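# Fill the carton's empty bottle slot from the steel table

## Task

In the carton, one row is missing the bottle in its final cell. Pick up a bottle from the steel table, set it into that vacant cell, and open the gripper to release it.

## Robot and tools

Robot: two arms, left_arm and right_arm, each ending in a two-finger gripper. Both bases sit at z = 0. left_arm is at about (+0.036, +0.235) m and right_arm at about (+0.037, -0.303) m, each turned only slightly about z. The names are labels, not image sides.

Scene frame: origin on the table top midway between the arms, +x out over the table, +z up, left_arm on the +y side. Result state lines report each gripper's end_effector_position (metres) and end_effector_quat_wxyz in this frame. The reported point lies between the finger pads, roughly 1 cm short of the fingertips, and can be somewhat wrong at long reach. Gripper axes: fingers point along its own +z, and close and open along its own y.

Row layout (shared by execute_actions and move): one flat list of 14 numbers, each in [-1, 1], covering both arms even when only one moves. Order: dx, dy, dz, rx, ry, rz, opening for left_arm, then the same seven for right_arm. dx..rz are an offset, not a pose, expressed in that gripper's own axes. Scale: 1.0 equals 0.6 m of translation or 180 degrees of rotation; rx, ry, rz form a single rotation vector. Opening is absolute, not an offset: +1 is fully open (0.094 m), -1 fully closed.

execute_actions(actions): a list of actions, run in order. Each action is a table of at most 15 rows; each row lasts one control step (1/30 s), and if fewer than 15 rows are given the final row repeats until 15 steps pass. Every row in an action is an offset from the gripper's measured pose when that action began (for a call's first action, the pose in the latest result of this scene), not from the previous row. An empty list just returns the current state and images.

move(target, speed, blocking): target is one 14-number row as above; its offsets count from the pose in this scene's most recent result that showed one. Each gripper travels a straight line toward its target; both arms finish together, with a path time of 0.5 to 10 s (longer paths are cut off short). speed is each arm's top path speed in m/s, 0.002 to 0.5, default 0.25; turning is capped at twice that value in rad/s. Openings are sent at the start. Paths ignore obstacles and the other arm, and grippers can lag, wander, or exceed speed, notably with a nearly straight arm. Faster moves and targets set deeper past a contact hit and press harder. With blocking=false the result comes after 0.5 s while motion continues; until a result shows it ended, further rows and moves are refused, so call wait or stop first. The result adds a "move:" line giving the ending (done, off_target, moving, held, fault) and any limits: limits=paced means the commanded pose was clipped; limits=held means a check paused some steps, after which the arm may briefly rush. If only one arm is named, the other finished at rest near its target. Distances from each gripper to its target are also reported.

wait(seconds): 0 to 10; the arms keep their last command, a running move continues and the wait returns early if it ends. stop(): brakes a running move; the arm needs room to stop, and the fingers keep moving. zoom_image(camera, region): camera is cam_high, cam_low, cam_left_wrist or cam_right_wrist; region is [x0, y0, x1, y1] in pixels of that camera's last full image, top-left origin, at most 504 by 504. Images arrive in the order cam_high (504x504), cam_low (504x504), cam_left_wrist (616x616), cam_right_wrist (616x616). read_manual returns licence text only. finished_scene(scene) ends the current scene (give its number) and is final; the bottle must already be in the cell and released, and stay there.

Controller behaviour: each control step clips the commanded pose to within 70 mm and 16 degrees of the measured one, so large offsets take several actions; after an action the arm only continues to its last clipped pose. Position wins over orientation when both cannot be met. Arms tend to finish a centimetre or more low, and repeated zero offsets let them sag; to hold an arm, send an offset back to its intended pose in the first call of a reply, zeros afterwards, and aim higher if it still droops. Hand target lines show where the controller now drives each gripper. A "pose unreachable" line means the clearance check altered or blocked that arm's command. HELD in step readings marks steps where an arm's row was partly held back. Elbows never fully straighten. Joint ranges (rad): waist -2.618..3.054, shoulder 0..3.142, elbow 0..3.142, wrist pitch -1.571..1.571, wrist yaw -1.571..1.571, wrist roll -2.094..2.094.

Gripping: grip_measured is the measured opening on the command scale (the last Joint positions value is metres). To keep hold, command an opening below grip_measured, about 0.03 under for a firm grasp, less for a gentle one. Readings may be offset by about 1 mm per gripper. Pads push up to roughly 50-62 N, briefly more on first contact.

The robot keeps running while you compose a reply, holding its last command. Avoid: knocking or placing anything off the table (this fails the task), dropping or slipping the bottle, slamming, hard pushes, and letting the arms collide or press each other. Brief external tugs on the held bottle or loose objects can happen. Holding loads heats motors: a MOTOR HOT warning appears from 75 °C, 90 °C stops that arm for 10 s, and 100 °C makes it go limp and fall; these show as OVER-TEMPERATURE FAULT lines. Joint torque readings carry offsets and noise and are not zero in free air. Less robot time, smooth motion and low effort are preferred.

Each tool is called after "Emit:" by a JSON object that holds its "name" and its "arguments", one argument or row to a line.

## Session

Emit:
{"name": "execute_actions", "arguments": {
  "actions": []
}}

Scene clock: 0.00 s.
left_arm: end_effector_position=(+0.3987, +0.3743, +0.2059) grip_measured=+1.000 end_effector_quat_wxyz=(-0.598, +0.730, -0.202, +0.262) | right_arm: end_effector_position=(+0.3380, +0.0892, +0.1661) grip_measured=+1.000 end_effector_quat_wxyz=(+0.257, +0.439, +0.852, +0.124)
Joint positions: left_arm=[ 0.01   1.367  0.59   0.546 -0.867 -1.891  0.094] | right_arm=[ 1.221  2.215  2.188 -1.265  0.513  1.97   0.094]
Joint velocities: left_arm=[-0.002 -0.002 -0.002  0.037 -0.037 -0.022  0.   ] | right_arm=[ 0.007  0.007 -0.007 -0.007  0.081 -0.007  0.   ]
Joint torques (N m, as the arm reports them, + toward a larger angle): no reading
Hand target (left_arm): +0.399, +0.375, +0.213; -0.602, +0.727, -0.199, +0.264
Hand target (right_arm): +0.339, +0.087, +0.173; +0.262, +0.439, +0.850, +0.127

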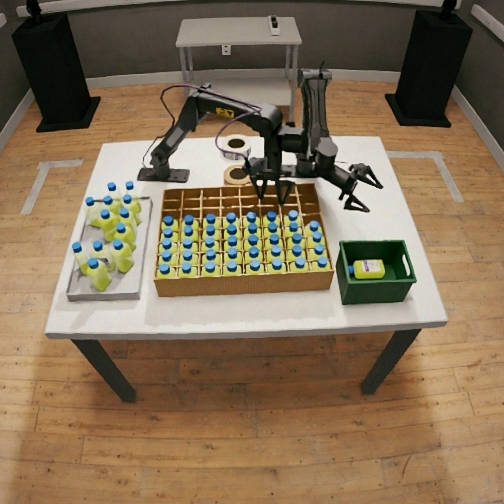

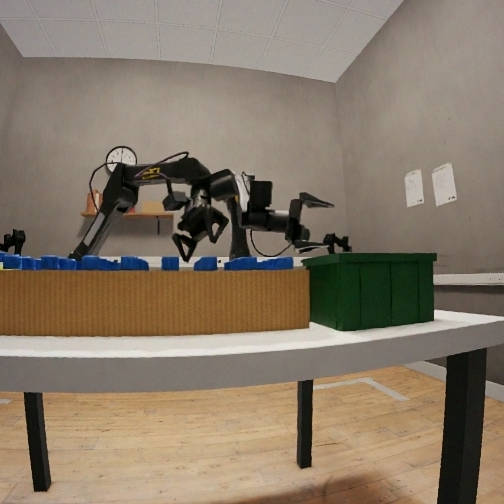

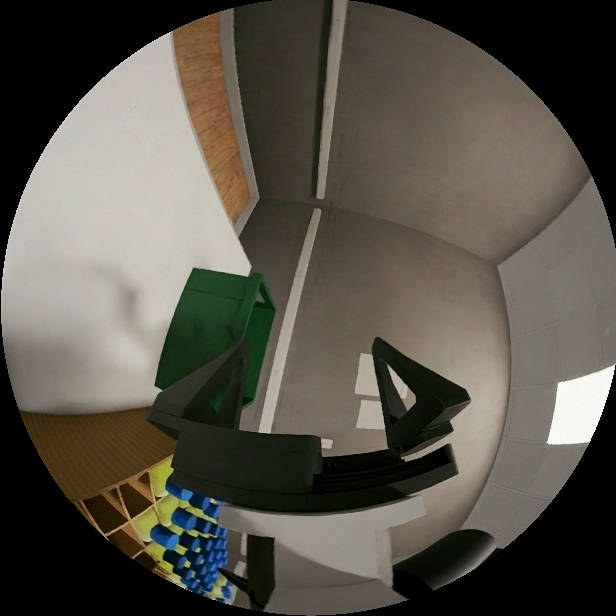

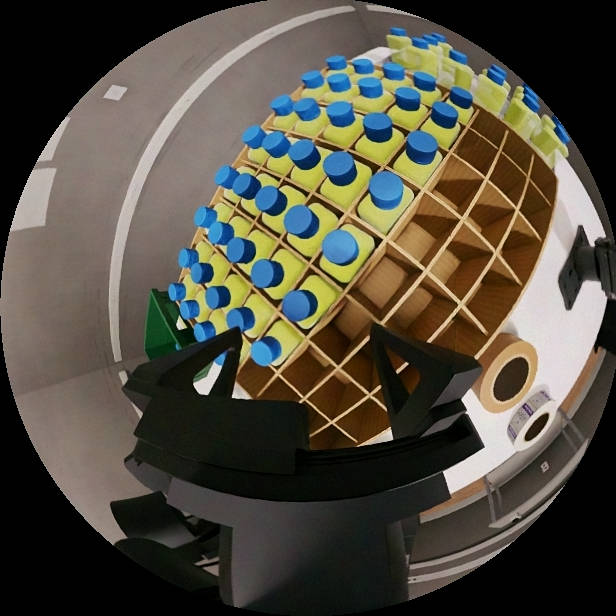

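Emit:
{"name": "zoom_image", "arguments": {
  "camera": "cam_high",
  "region": [50, 160, 200, 310]
}}

Emit:
{"name": "zoom_image", "arguments": {
  "camera": "cam_high",
  "region": [200, 120, 400, 300]
}}

Region (50, 160, 200, 310) of cam_high's 504x504 image, scaled by 3.360, with more detail than that image has.

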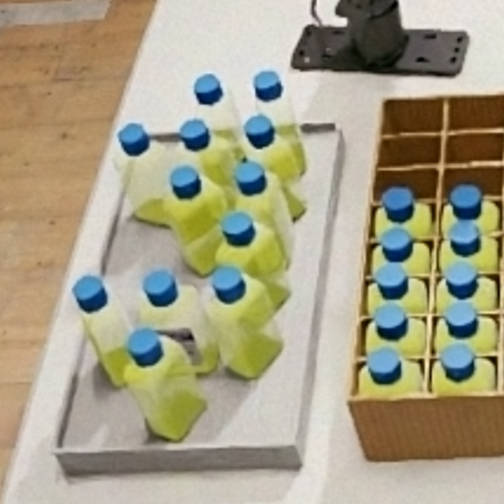

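Region (200, 120, 400, 300) of cam_high's 504x504 image, scaled by 2.520, with more detail than that image has; it fills the top 454 rows of this view, and the rest is white.

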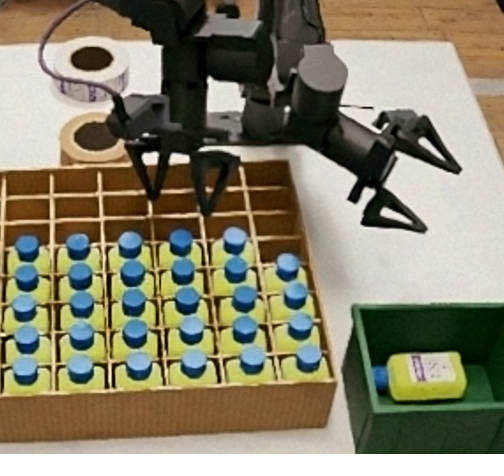

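Emit:
{"name": "move", "arguments": {
  "target": [-0.0148,-0.0232,-0.2443,-0.2011,0.39,0.5877,0.2,-0.566,-0.5267,-0.1302,0.0257,0.1119,-0.3504,0.2],
  "speed": 0.45
}}

Emit:
{"name": "zoom_image", "arguments": {
  "camera": "cam_right_wrist",
  "region": [220, 220, 400, 400]
}}

Emit:
{"name": "zoom_image", "arguments": {
  "camera": "cam_high",
  "region": [90, 140, 270, 220]
}}

Scene clock: 113.33 s.
left_arm: end_effector_position=(+0.2958, +0.2670, +0.2313) grip_measured=+0.202 end_effector_quat_wxyz=(+0.140, -0.186, +0.972, +0.016) | right_arm: end_effector_position=(+0.2408, -0.3713, +0.2049) grip_measured=+0.202 end_effector_quat_wxyz=(+0.111, -0.088, +0.990, -0.010)
Joint positions: left_arm=[ 0.081  1.344  1.486 -1.438 -0.062 -0.292  0.056] | right_arm=[-0.268  1.206  1.298 -1.457 -0.085 -0.567  0.056]
Joint velocities: left_arm=[-0.007  0.007 -0.022 -0.007 -0.022  0.037 -0.   ] | right_arm=[-0.012 -0.007 -0.022  0.022 -0.037 -0.037 -0.001]
Joint torques (N m, as the arm reports them, + toward a larger angle): left_arm=[-0.92 -3.53  9.73  0.53 -0.18  0.1 ] | right_arm=[-0.83 -1.4   7.85  0.64 -0.21 -0.07]
Hand target (left_arm): +0.302, +0.267, +0.240; +0.153, -0.179, +0.972, +0.022
Hand target (right_arm): +0.245, -0.373, +0.213; +0.121, -0.089, +0.989, -0.010
Off the commanded pose (left_arm): 0.010 m, 3 deg.
Off the commanded pose (right_arm): 0.002 m, 3 deg.
move: off_target (left_arm, right_arm)

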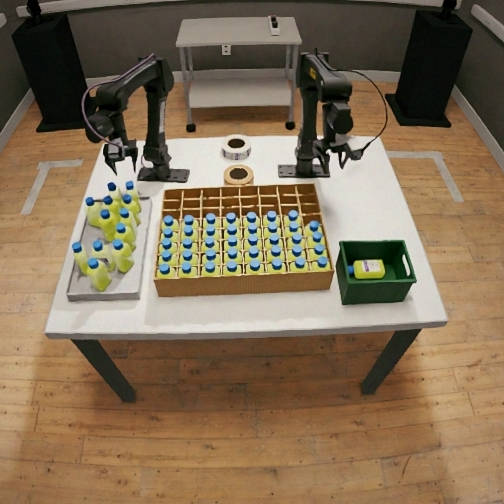

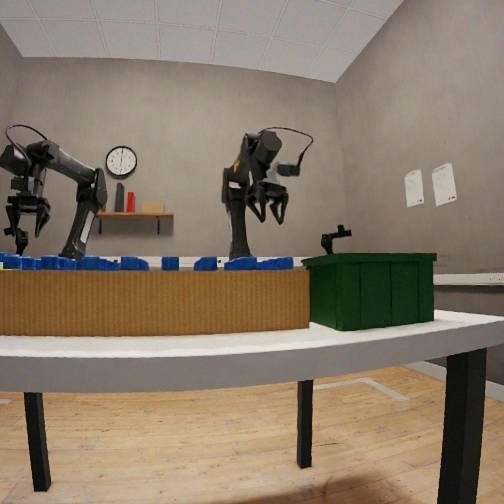

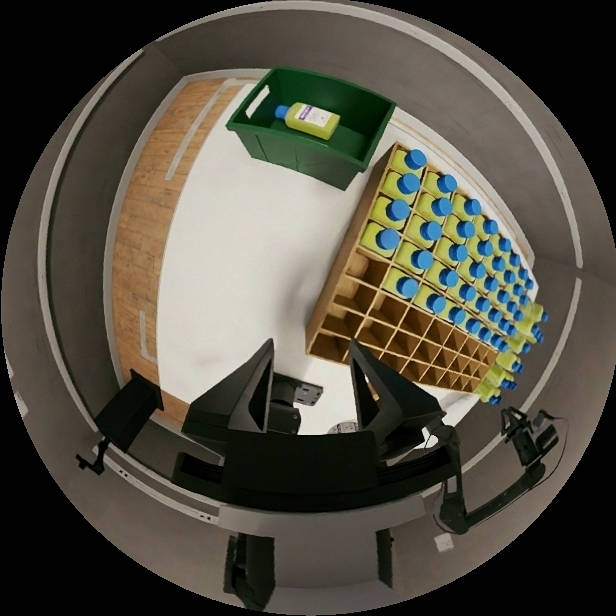

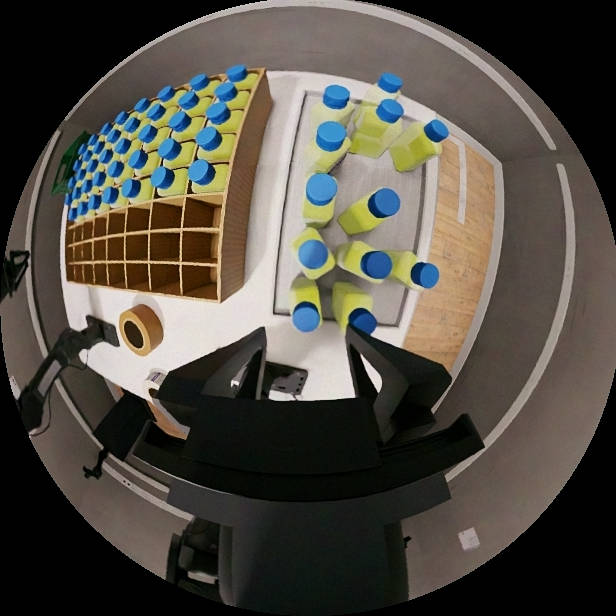

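Region (220, 220, 400, 400) of cam_right_wrist's 616x616 image, scaled by 2.800, with more detail than that image has.

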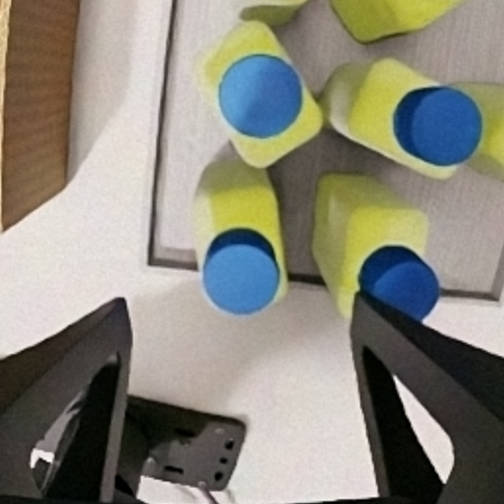

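Region (90, 140, 270, 220) of cam_high's 504x504 image, scaled by 2.800, with more detail than that image has.

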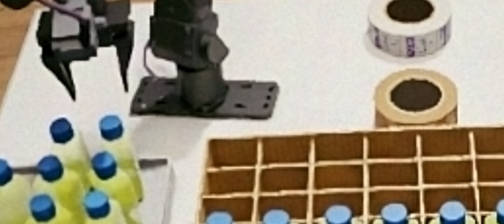

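Emit:
{"name": "execute_actions", "arguments": {
  "actions": []
}}

Scene clock: 138.87 s.
left_arm: end_effector_position=(+0.2956, +0.2670, +0.2313) grip_measured=+0.202 end_effector_quat_wxyz=(+0.139, -0.186, +0.973, +0.016) | right_arm: end_effector_position=(+0.2407, -0.3711, +0.2049) grip_measured=+0.202 end_effector_quat_wxyz=(+0.111, -0.089, +0.990, -0.010)
Joint positions: left_arm=[ 0.081  1.344  1.486 -1.439 -0.062 -0.291  0.056] | right_arm=[-0.268  1.206  1.298 -1.457 -0.086 -0.57   0.056]
Joint velocities: left_arm=[-0.007 -0.002 -0.002 -0.037  0.007  0.007  0.001] | right_arm=[-0.017 -0.012 -0.027 -0.037  0.007  0.007 -0.   ]
Joint torques (N m, as the arm reports them, + toward a larger angle): left_arm=[-0.91 -3.54  9.72  0.56 -0.2   0.09] | right_arm=[-0.78 -1.4   7.85  0.62 -0.2  -0.06]
Hand target (left_arm): +0.302, +0.267, +0.240; +0.153, -0.179, +0.972, +0.022
Hand target (right_arm): +0.245, -0.373, +0.213; +0.120, -0.089, +0.989, -0.010
Off the commanded pose (left_arm): 0.010 m, 3 deg.
Off the commanded pose (right_arm): 0.002 m, 3 deg.

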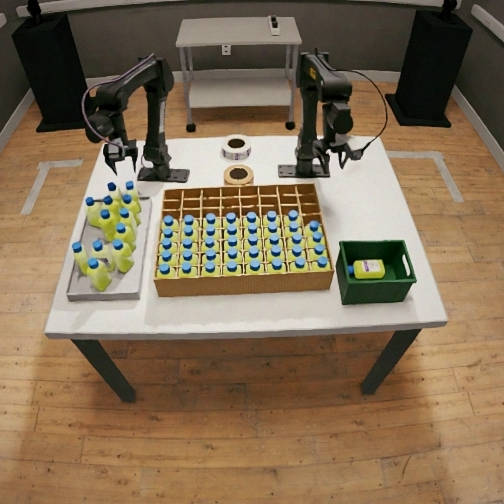

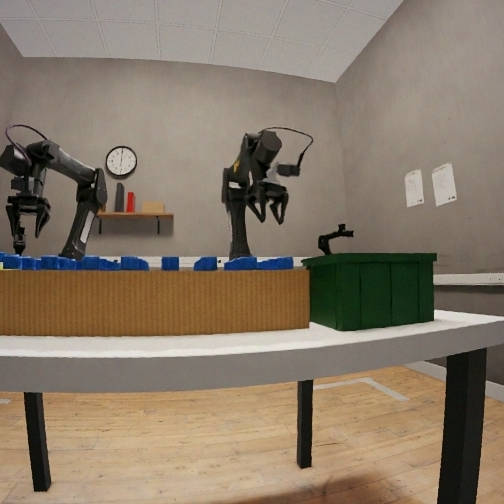

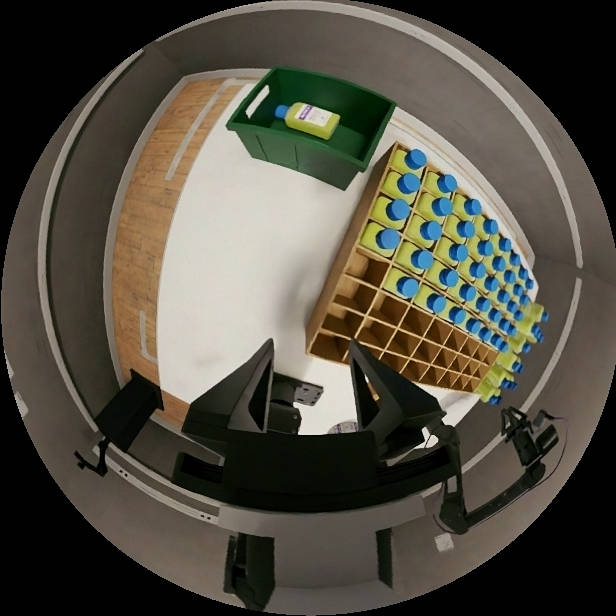

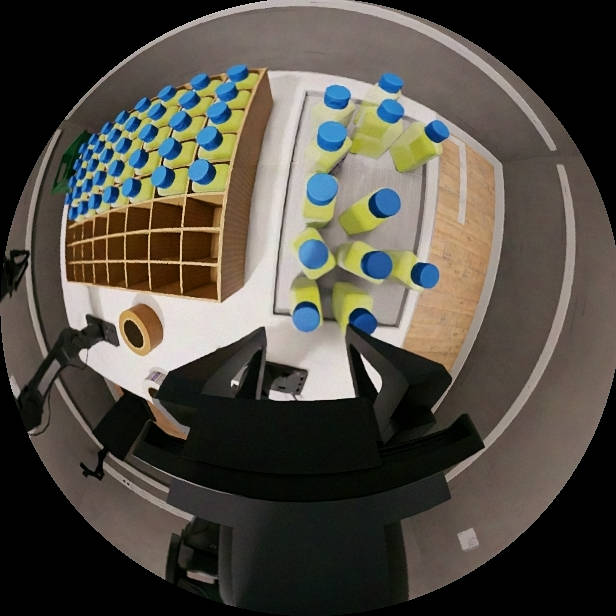

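Emit:
{"name": "move", "arguments": {
  "target": [-0.004,0,-0.013,0,0,0,0.2, 0.015,0,0.065,0,0,0,0.15],
  "speed": 0.1
}}

Emit:
{"name": "zoom_image", "arguments": {
  "camera": "cam_right_wrist",
  "region": [206, 220, 406, 420]
}}

Scene clock: 156.07 s.
left_arm: end_effector_position=(+0.2880, +0.2664, +0.2293) grip_measured=+0.202 end_effector_quat_wxyz=(+0.124, -0.186, +0.975, +0.018) | right_arm: end_effector_position=(+0.2423, -0.3718, +0.1653) grip_measured=+0.152 end_effector_quat_wxyz=(+0.103, -0.089, +0.991, -0.006)
Joint positions: left_arm=[ 0.081  1.344  1.486 -1.471 -0.062 -0.291  0.056] | right_arm=[-0.268  1.191  1.13  -1.322 -0.086 -0.57   0.054]
Joint velocities: left_arm=[-0.007 -0.002 -0.007 -0.022 -0.022  0.007 -0.   ] | right_arm=[-0.002 -0.002 -0.007  0.037  0.022 -0.022 -0.   ]
Joint torques (N m, as the arm reports them, + toward a larger angle): left_arm=[ 0.02 -3.46 10.37  0.48 -0.04  0.03] | right_arm=[-0.49 -3.99  4.3   0.78 -0.08 -0.06]
Hand target (left_arm): +0.295, +0.267, +0.239; +0.140, -0.186, +0.972, +0.016
Hand target (right_arm): +0.241, -0.372, +0.165; +0.110, -0.089, +0.990, -0.010
Off the commanded pose (left_arm): 0.013 m, 2 deg.
Off the commanded pose (right_arm): 0.002 m, 1 deg.
move: off_target (left_arm)

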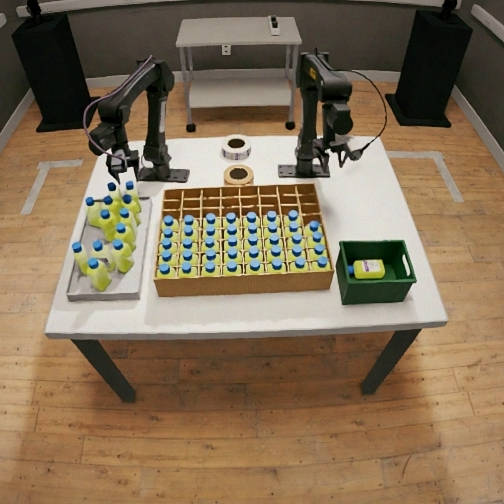

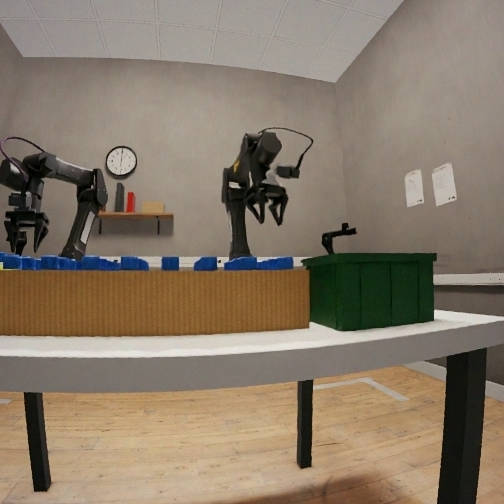

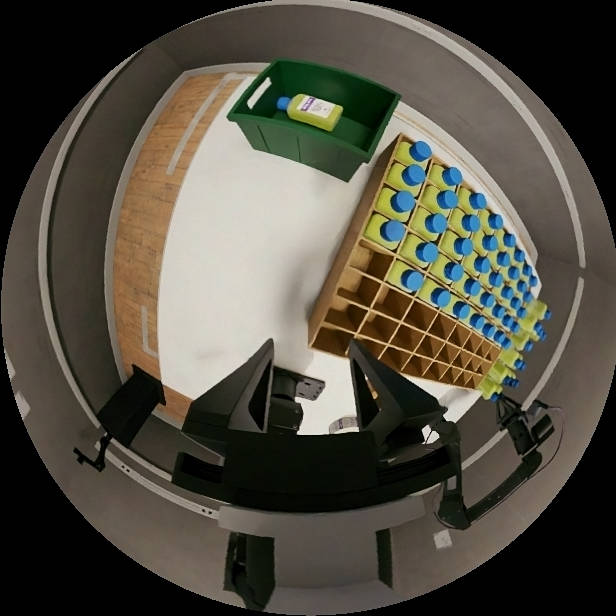

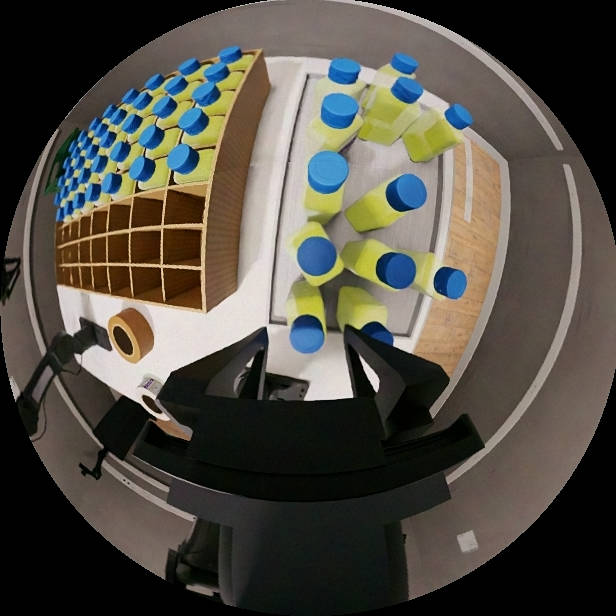

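Region (206, 220, 406, 420) of cam_right_wrist's 616x616 image, scaled by 2.520, with more detail than that image has.

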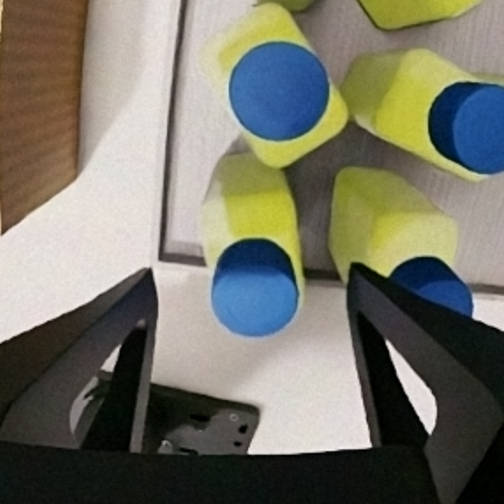

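Emit:
{"name": "move", "arguments": {
  "target": [-0.012,0,-0.013,0,-0.015,0,0.2, 0.025,-0.001,0.039,0,-0.005,0,0.15],
  "speed": 0.06
}}

Emit:
{"name": "zoom_image", "arguments": {
  "camera": "cam_right_wrist",
  "region": [206, 220, 406, 420]
}}

Scene clock: 185.50 s.
left_arm: end_effector_position=(+0.2879, +0.2664, +0.2292) grip_measured=+0.202 end_effector_quat_wxyz=(+0.124, -0.186, +0.975, +0.018) | right_arm: end_effector_position=(+0.2338, -0.3754, +0.1399) grip_measured=+0.152 end_effector_quat_wxyz=(+0.099, -0.089, +0.991, -0.006)
Joint positions: left_arm=[ 0.081  1.344  1.486 -1.471 -0.062 -0.291  0.056] | right_arm=[-0.303  1.16   1.011 -1.244 -0.089 -0.605  0.054]
Joint velocities: left_arm=[ 0.002 -0.022  0.012 -0.051 -0.037  0.037 -0.   ] | right_arm=[ 0.007 -0.002 -0.017 -0.007  0.007 -0.007  0.001]
Joint torques (N m, as the arm reports them, + toward a larger angle): left_arm=[-0.35 -5.27  8.17  0.65 -0.18  0.01] | right_arm=[-0.78 -3.86  4.31  0.72 -0.2  -0.08]
Hand target (left_arm): +0.292, +0.268, +0.239; +0.147, -0.185, +0.971, +0.022
Hand target (right_arm): +0.233, -0.375, +0.140; +0.110, -0.089, +0.990, -0.006
Off the commanded pose (left_arm): 0.011 m, 3 deg.
Off the commanded pose (right_arm): 0.001 m, 1 deg.
move: off_target (left_arm)

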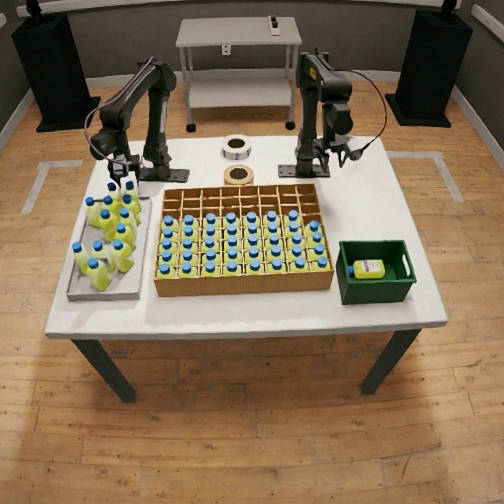

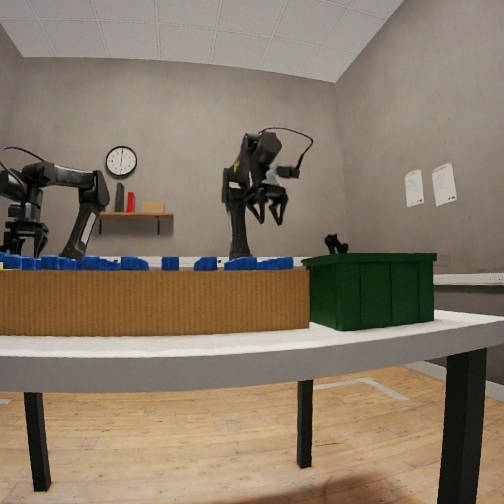

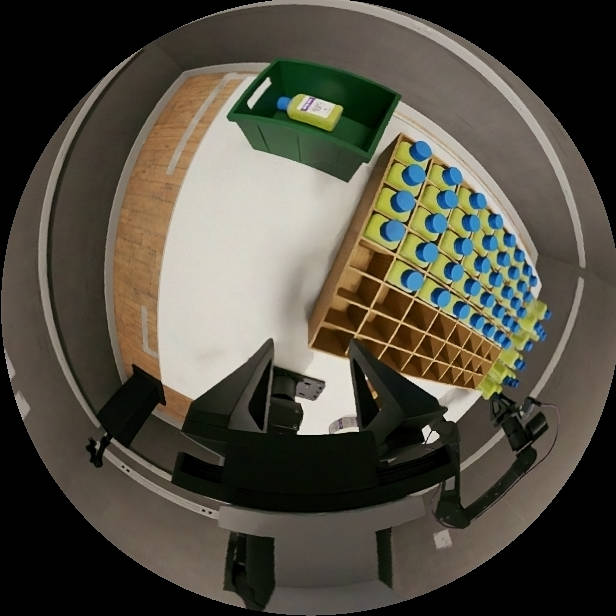

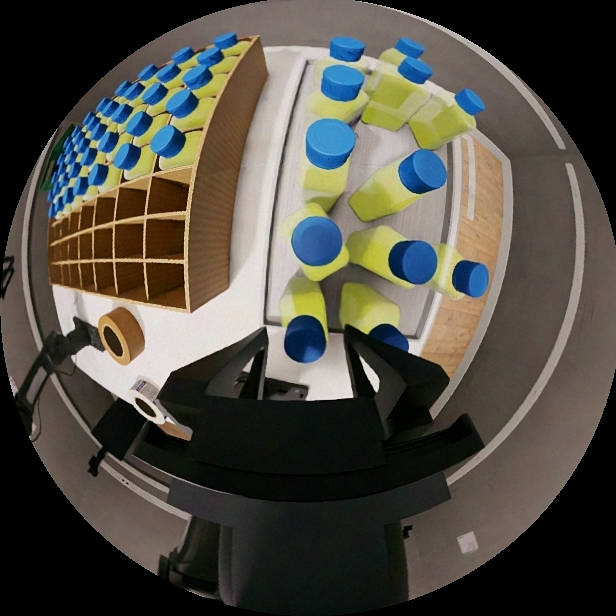

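Region (206, 220, 406, 420) of cam_right_wrist's 616x616 image, scaled by 2.520, with more detail than that image has.

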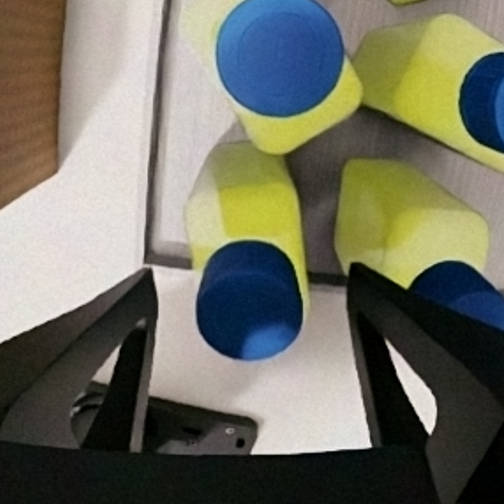

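Emit:
{"name": "zoom_image", "arguments": {
  "camera": "cam_high",
  "region": [80, 140, 170, 230]
}}

Emit:
{"name": "zoom_image", "arguments": {
  "camera": "cam_low",
  "region": [0, 200, 100, 300]
}}

Region (80, 140, 170, 230) of cam_high's 504x504 image, scaled by 5.600, with more detail than that image has.

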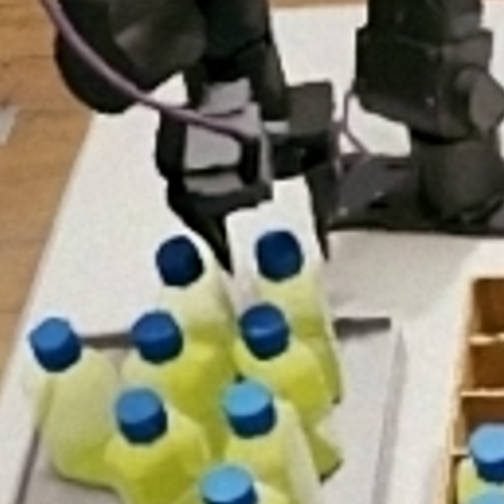

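Region (0, 200, 100, 300) of cam_low's 504x504 image, scaled by 5.040, with more detail than that image has.

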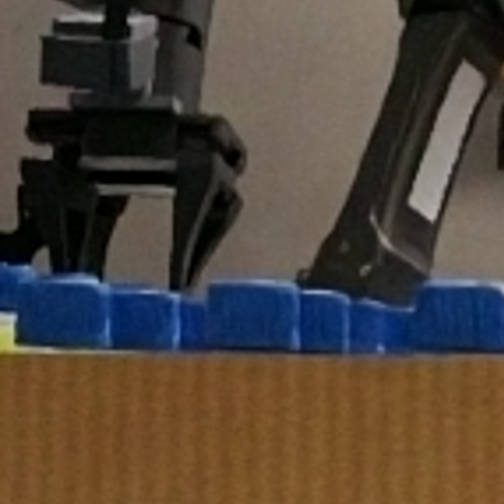

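Emit:
{"name": "move", "arguments": {
  "target": [-0.012,0,-0.013,0,-0.015,0,0.2, 0.0115,0.0,0.006,0,-0.005,0,0.0],
  "speed": 0.04
}}

Emit:
{"name": "zoom_image", "arguments": {
  "camera": "cam_right_wrist",
  "region": [206, 220, 406, 420]
}}

Emit:
{"name": "zoom_image", "arguments": {
  "camera": "cam_high",
  "region": [80, 140, 170, 230]
}}

Scene clock: 209.23 s.
left_arm: end_effector_position=(+0.2879, +0.2664, +0.2292) grip_measured=+0.202 end_effector_quat_wxyz=(+0.124, -0.186, +0.975, +0.018) | right_arm: end_effector_position=(+0.2295, -0.3776, +0.1357) grip_measured=+0.002 end_effector_quat_wxyz=(+0.098, -0.089, +0.991, -0.006)
Joint positions: left_arm=[ 0.081  1.344  1.486 -1.471 -0.062 -0.291  0.056] | right_arm=[-0.323  1.15   0.99  -1.236 -0.09  -0.625  0.047]
Joint velocities: left_arm=[-0.007 -0.007 -0.017  0.037 -0.051 -0.007  0.   ] | right_arm=[-0.002 -0.012 -0.002 -0.051  0.081 -0.037 -0.001]
Joint torques (N m, as the arm reports them, + toward a larger angle): left_arm=[-0.35 -5.26  8.18  0.65 -0.18  0.01] | right_arm=[-0.78 -3.81  4.29  0.74 -0.21 -0.05]
Hand target (left_arm): +0.292, +0.268, +0.239; +0.146, -0.185, +0.971, +0.022
Hand target (right_arm): +0.228, -0.377, +0.135; +0.107, -0.089, +0.990, -0.005
Off the commanded pose (left_arm): 0.011 m, 3 deg.
Off the commanded pose (right_arm): 0.002 m, 1 deg.
move: off_target (left_arm)

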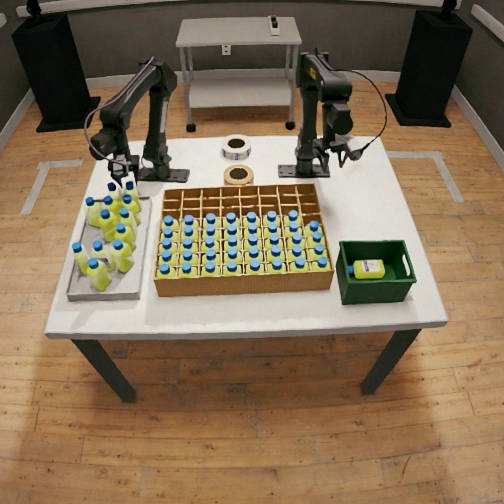

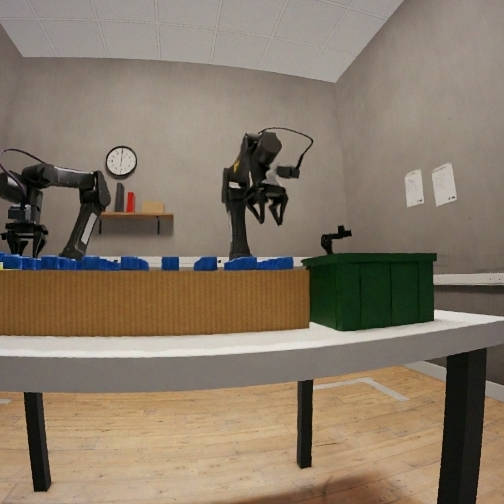

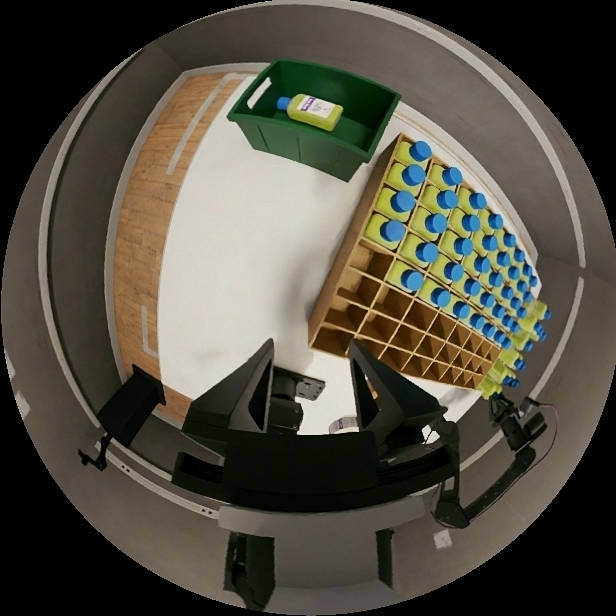

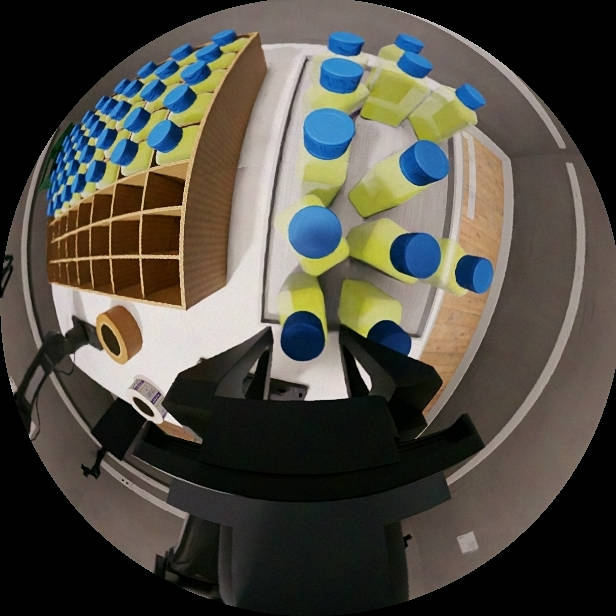

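Region (206, 220, 406, 420) of cam_right_wrist's 616x616 image, scaled by 2.520, with more detail than that image has.

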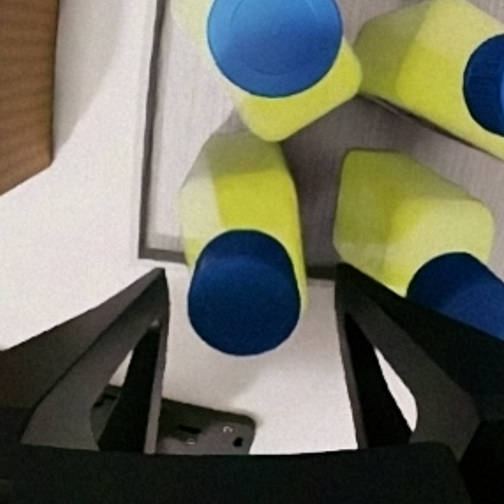

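Region (80, 140, 170, 230) of cam_high's 504x504 image, scaled by 5.600, with more detail than that image has.

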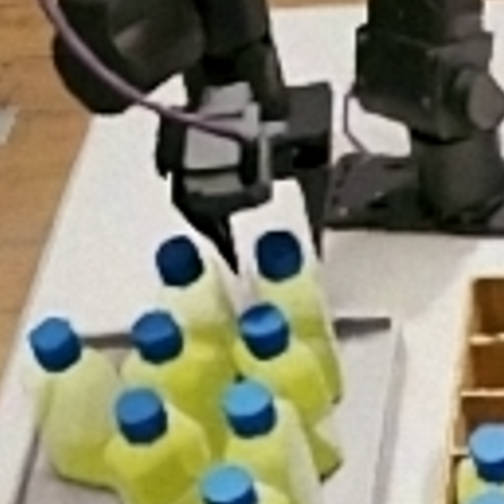

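Emit:
{"name": "move", "arguments": {
  "target": [-0.012,0,-0.013,0,-0.015,0,0.2, 0.002,0.004,0.002,0,-0.005,0,-0.48],
  "speed": 0.04
}}

Emit:
{"name": "zoom_image", "arguments": {
  "camera": "cam_right_wrist",
  "region": [206, 220, 406, 420]
}}

Scene clock: 223.20 s.
left_arm: end_effector_position=(+0.2879, +0.2664, +0.2292) grip_measured=+0.202 end_effector_quat_wxyz=(+0.124, -0.186, +0.975, +0.018) | right_arm: end_effector_position=(+0.2294, -0.3777, +0.1357) grip_measured=-0.454 end_effector_quat_wxyz=(+0.097, -0.090, +0.991, -0.006)
Joint positions: left_arm=[ 0.081  1.344  1.486 -1.471 -0.062 -0.291  0.056] | right_arm=[-0.323  1.15   0.99  -1.237 -0.09  -0.626  0.026]
Joint velocities: left_arm=[-0.012 -0.012 -0.007 -0.022  0.051 -0.022 -0.001] | right_arm=[-0.012  0.012 -0.007 -0.037 -0.037  0.007 -0.   ]
Joint torques (N m, as the arm reports them, + toward a larger angle): left_arm=[-0.34 -5.27  8.18  0.65 -0.18  0.01] | right_arm=[-0.09 -3.63  4.18  0.76 -0.18  0.03]
Hand target (left_arm): +0.292, +0.268, +0.239; +0.146, -0.185, +0.971, +0.022
Hand target (right_arm): +0.228, -0.375, +0.134; +0.105, -0.090, +0.990, -0.005
Off the commanded pose (left_arm): 0.011 m, 3 deg.
Off the commanded pose (right_arm): 0.003 m, 1 deg.
move: off_target (left_arm)

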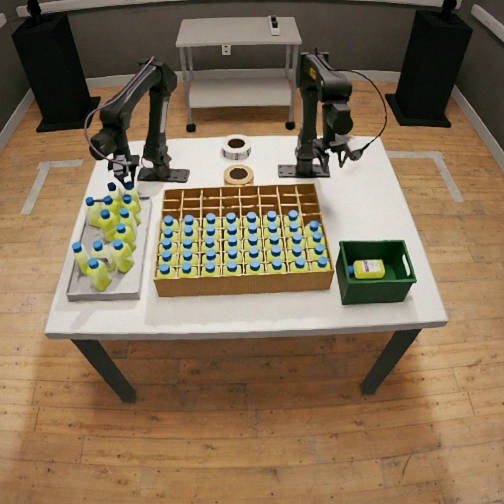

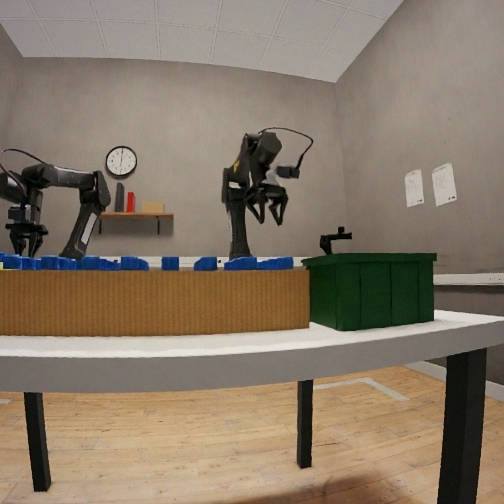

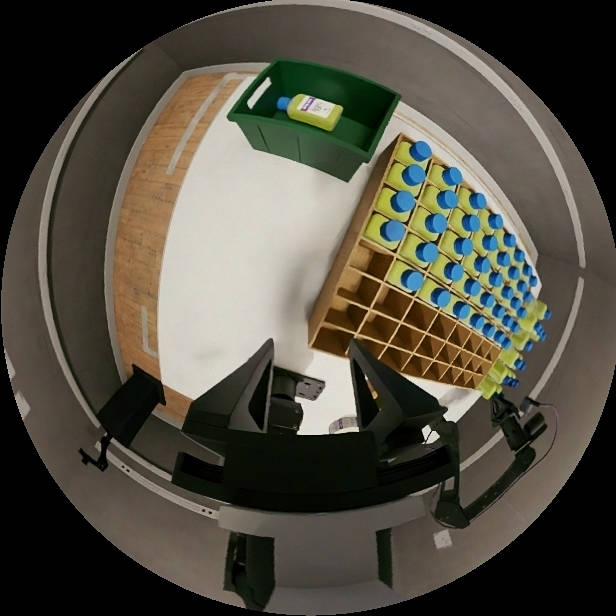

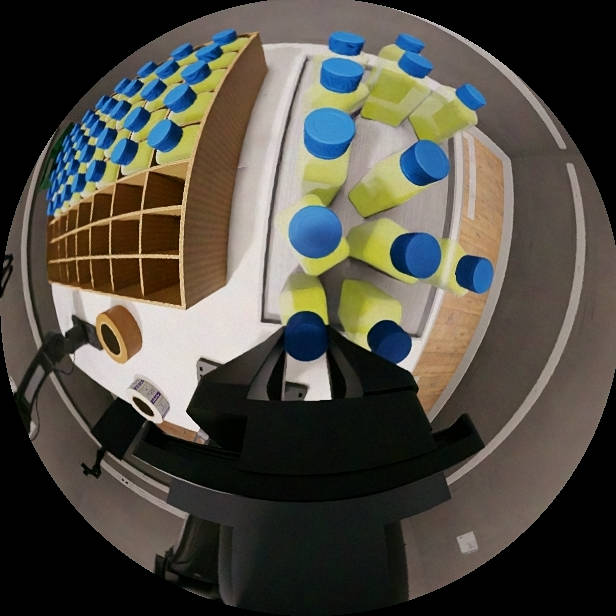

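Region (206, 220, 406, 420) of cam_right_wrist's 616x616 image, scaled by 2.520, with more detail than that image has.

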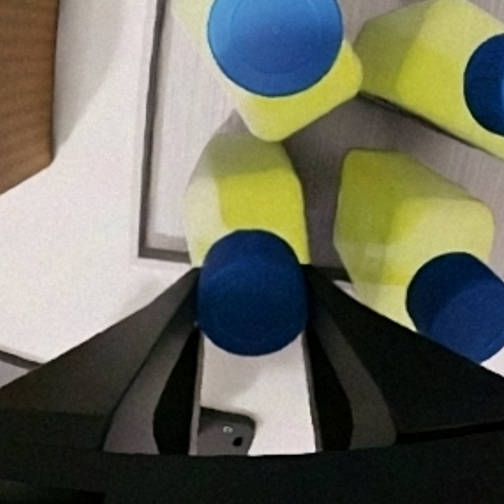

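Emit:
{"name": "move", "arguments": {
  "target": [0.036,-0.102,-0.022,0.030,-0.019,0.119,0.2, -0.0334,-0.005,-0.1715,0,-0.008,0,-0.5],
  "speed": 0.2
}}

Scene clock: 277.03 s.
left_arm: end_effector_position=(+0.2879, +0.2037, +0.2297) grip_measured=+0.202 end_effector_quat_wxyz=(+0.132, -0.002, +0.991, +0.007) | right_arm: end_effector_position=(+0.2266, -0.3776, +0.2263) grip_measured=-0.454 end_effector_quat_wxyz=(+0.106, -0.090, +0.990, -0.012)
Joint positions: left_arm=[-0.163  1.329  1.473 -1.456 -0.057 -0.163  0.056] | right_arm=[-0.329  1.207  1.392 -1.561 -0.09  -0.63   0.026]
Joint velocities: left_arm=[-0.002  0.002 -0.002  0.022 -0.007  0.022 -0.   ] | right_arm=[ 0.002  0.002 -0.012 -0.037  0.007  0.007 -0.   ]
Joint torques (N m, as the arm reports them, + toward a larger angle): left_arm=[-0.79 -6.74  5.92  0.73  0.01  0.09] | right_arm=[-0.79 -2.96  7.78  0.64 -0.23 -0.04]
Hand target (left_arm): +0.287, +0.200, +0.236; +0.153, +0.005, +0.988, +0.000
Hand target (right_arm): +0.229, -0.378, +0.240; +0.130, -0.089, +0.987, -0.019
Off the commanded pose (left_arm): 0.008 m, 3 deg.
Off the commanded pose (right_arm): 0.014 m, 1 deg.
joint sent to its limit (right arm) — the command would take joint 4 (wrist pitch) past its lower limit, so that joint was sent only as far as its limit.
move: off_target (left_arm, right_arm)

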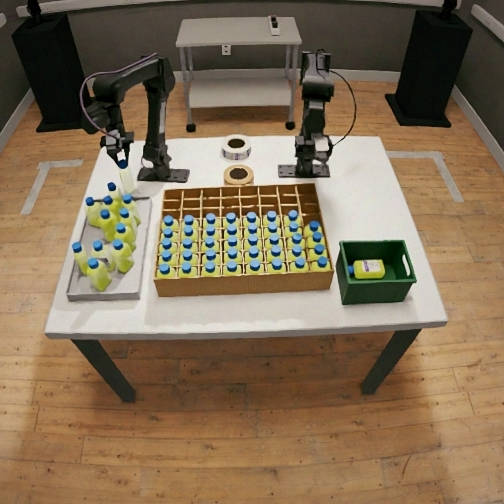

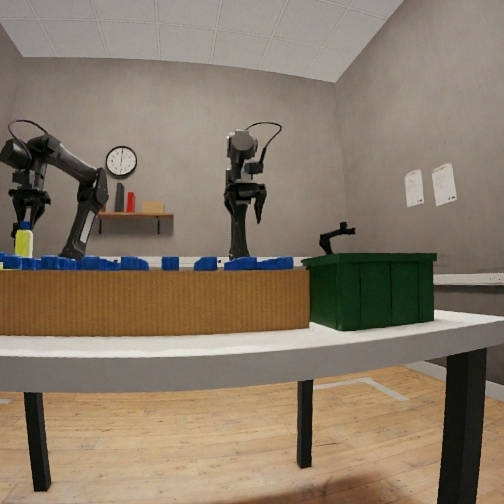

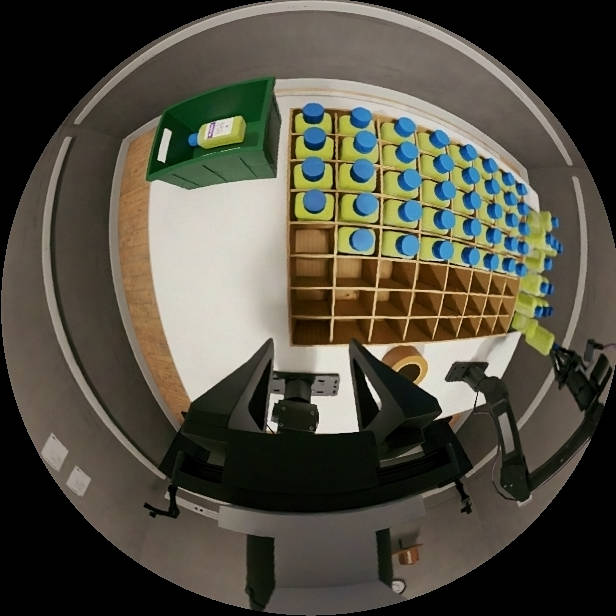

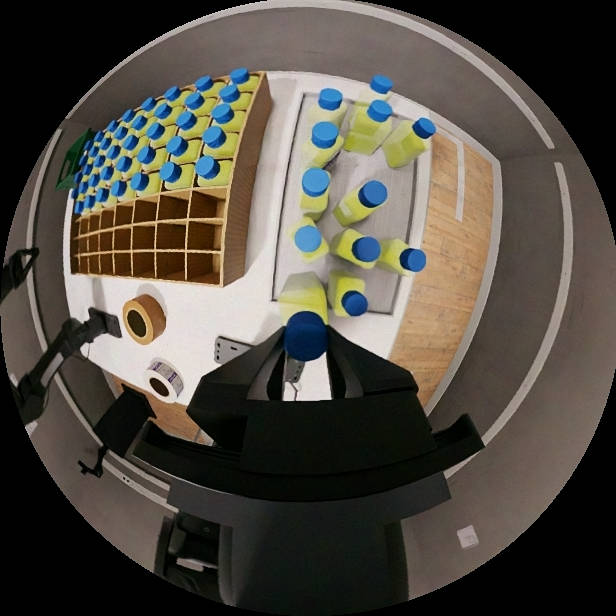

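Emit:
{"name": "move", "arguments": {
  "target": [0.026,-0.123,-0.022,0.029,-0.016,0.107,0.2, 0.075,0.188,0.0115,0,0,0,-0.5],
  "speed": 0.2
}}

Scene clock: 314.23 s.
left_arm: end_effector_position=(+0.2684, +0.1325, +0.2297) grip_measured=+0.202 end_effector_quat_wxyz=(+0.132, +0.164, +0.978, -0.009) | right_arm: end_effector_position=(+0.1697, -0.2722, +0.2095) grip_measured=-0.454 end_effector_quat_wxyz=(+0.153, -0.090, +0.984, +0.010)
Joint positions: left_arm=[-0.455  1.329  1.473 -1.456 -0.057 -0.118  0.056] | right_arm=[ 0.389  0.848  1.148 -1.564  0.031  0.073  0.026]
Joint velocities: left_arm=[-0.012  0.012 -0.002  0.007  0.022  0.022 -0.   ] | right_arm=[-0.002 -0.007  0.007 -0.11   0.066  0.022 -0.001]
Joint torques (N m, as the arm reports them, + toward a larger angle): left_arm=[-0.79 -5.94  6.58  0.71 -0.04  0.07] | right_arm=[ 0.83 -0.77  4.07  0.88  0.11  0.09]
Hand target (left_arm): +0.269, +0.129, +0.236; +0.151, +0.170, +0.974, -0.016
Hand target (right_arm): +0.166, -0.273, +0.208; +0.156, -0.089, +0.984, +0.007
Off the commanded pose (left_arm): 0.008 m, 3 deg.
Off the commanded pose (right_arm): 0.007 m, 6 deg.
joint sent to its limit (right arm) — the command would take joint 4 (wrist pitch) past its lower limit, so that joint was sent only as far as its limit.
move: off_target (left_arm, right_arm)

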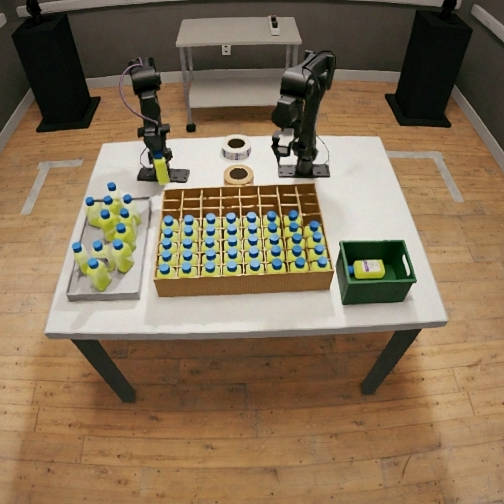

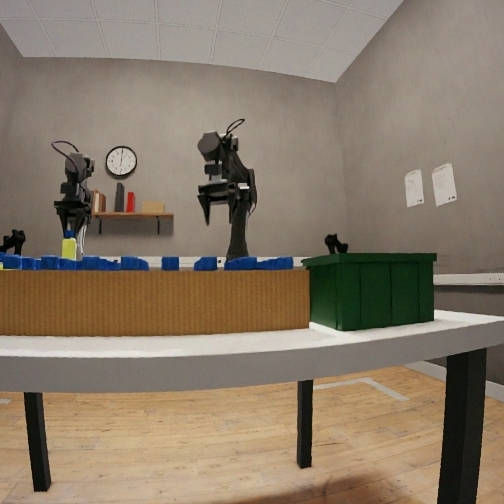

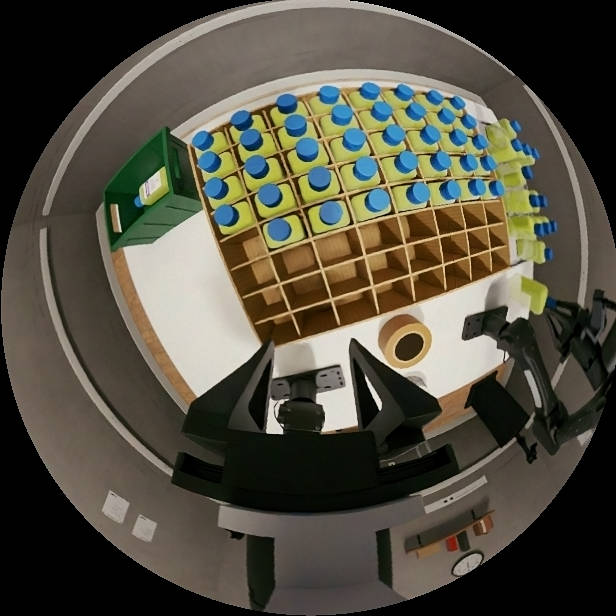

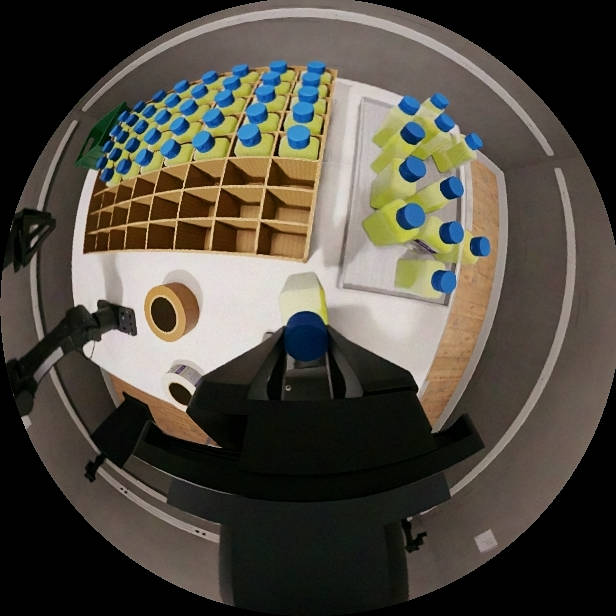

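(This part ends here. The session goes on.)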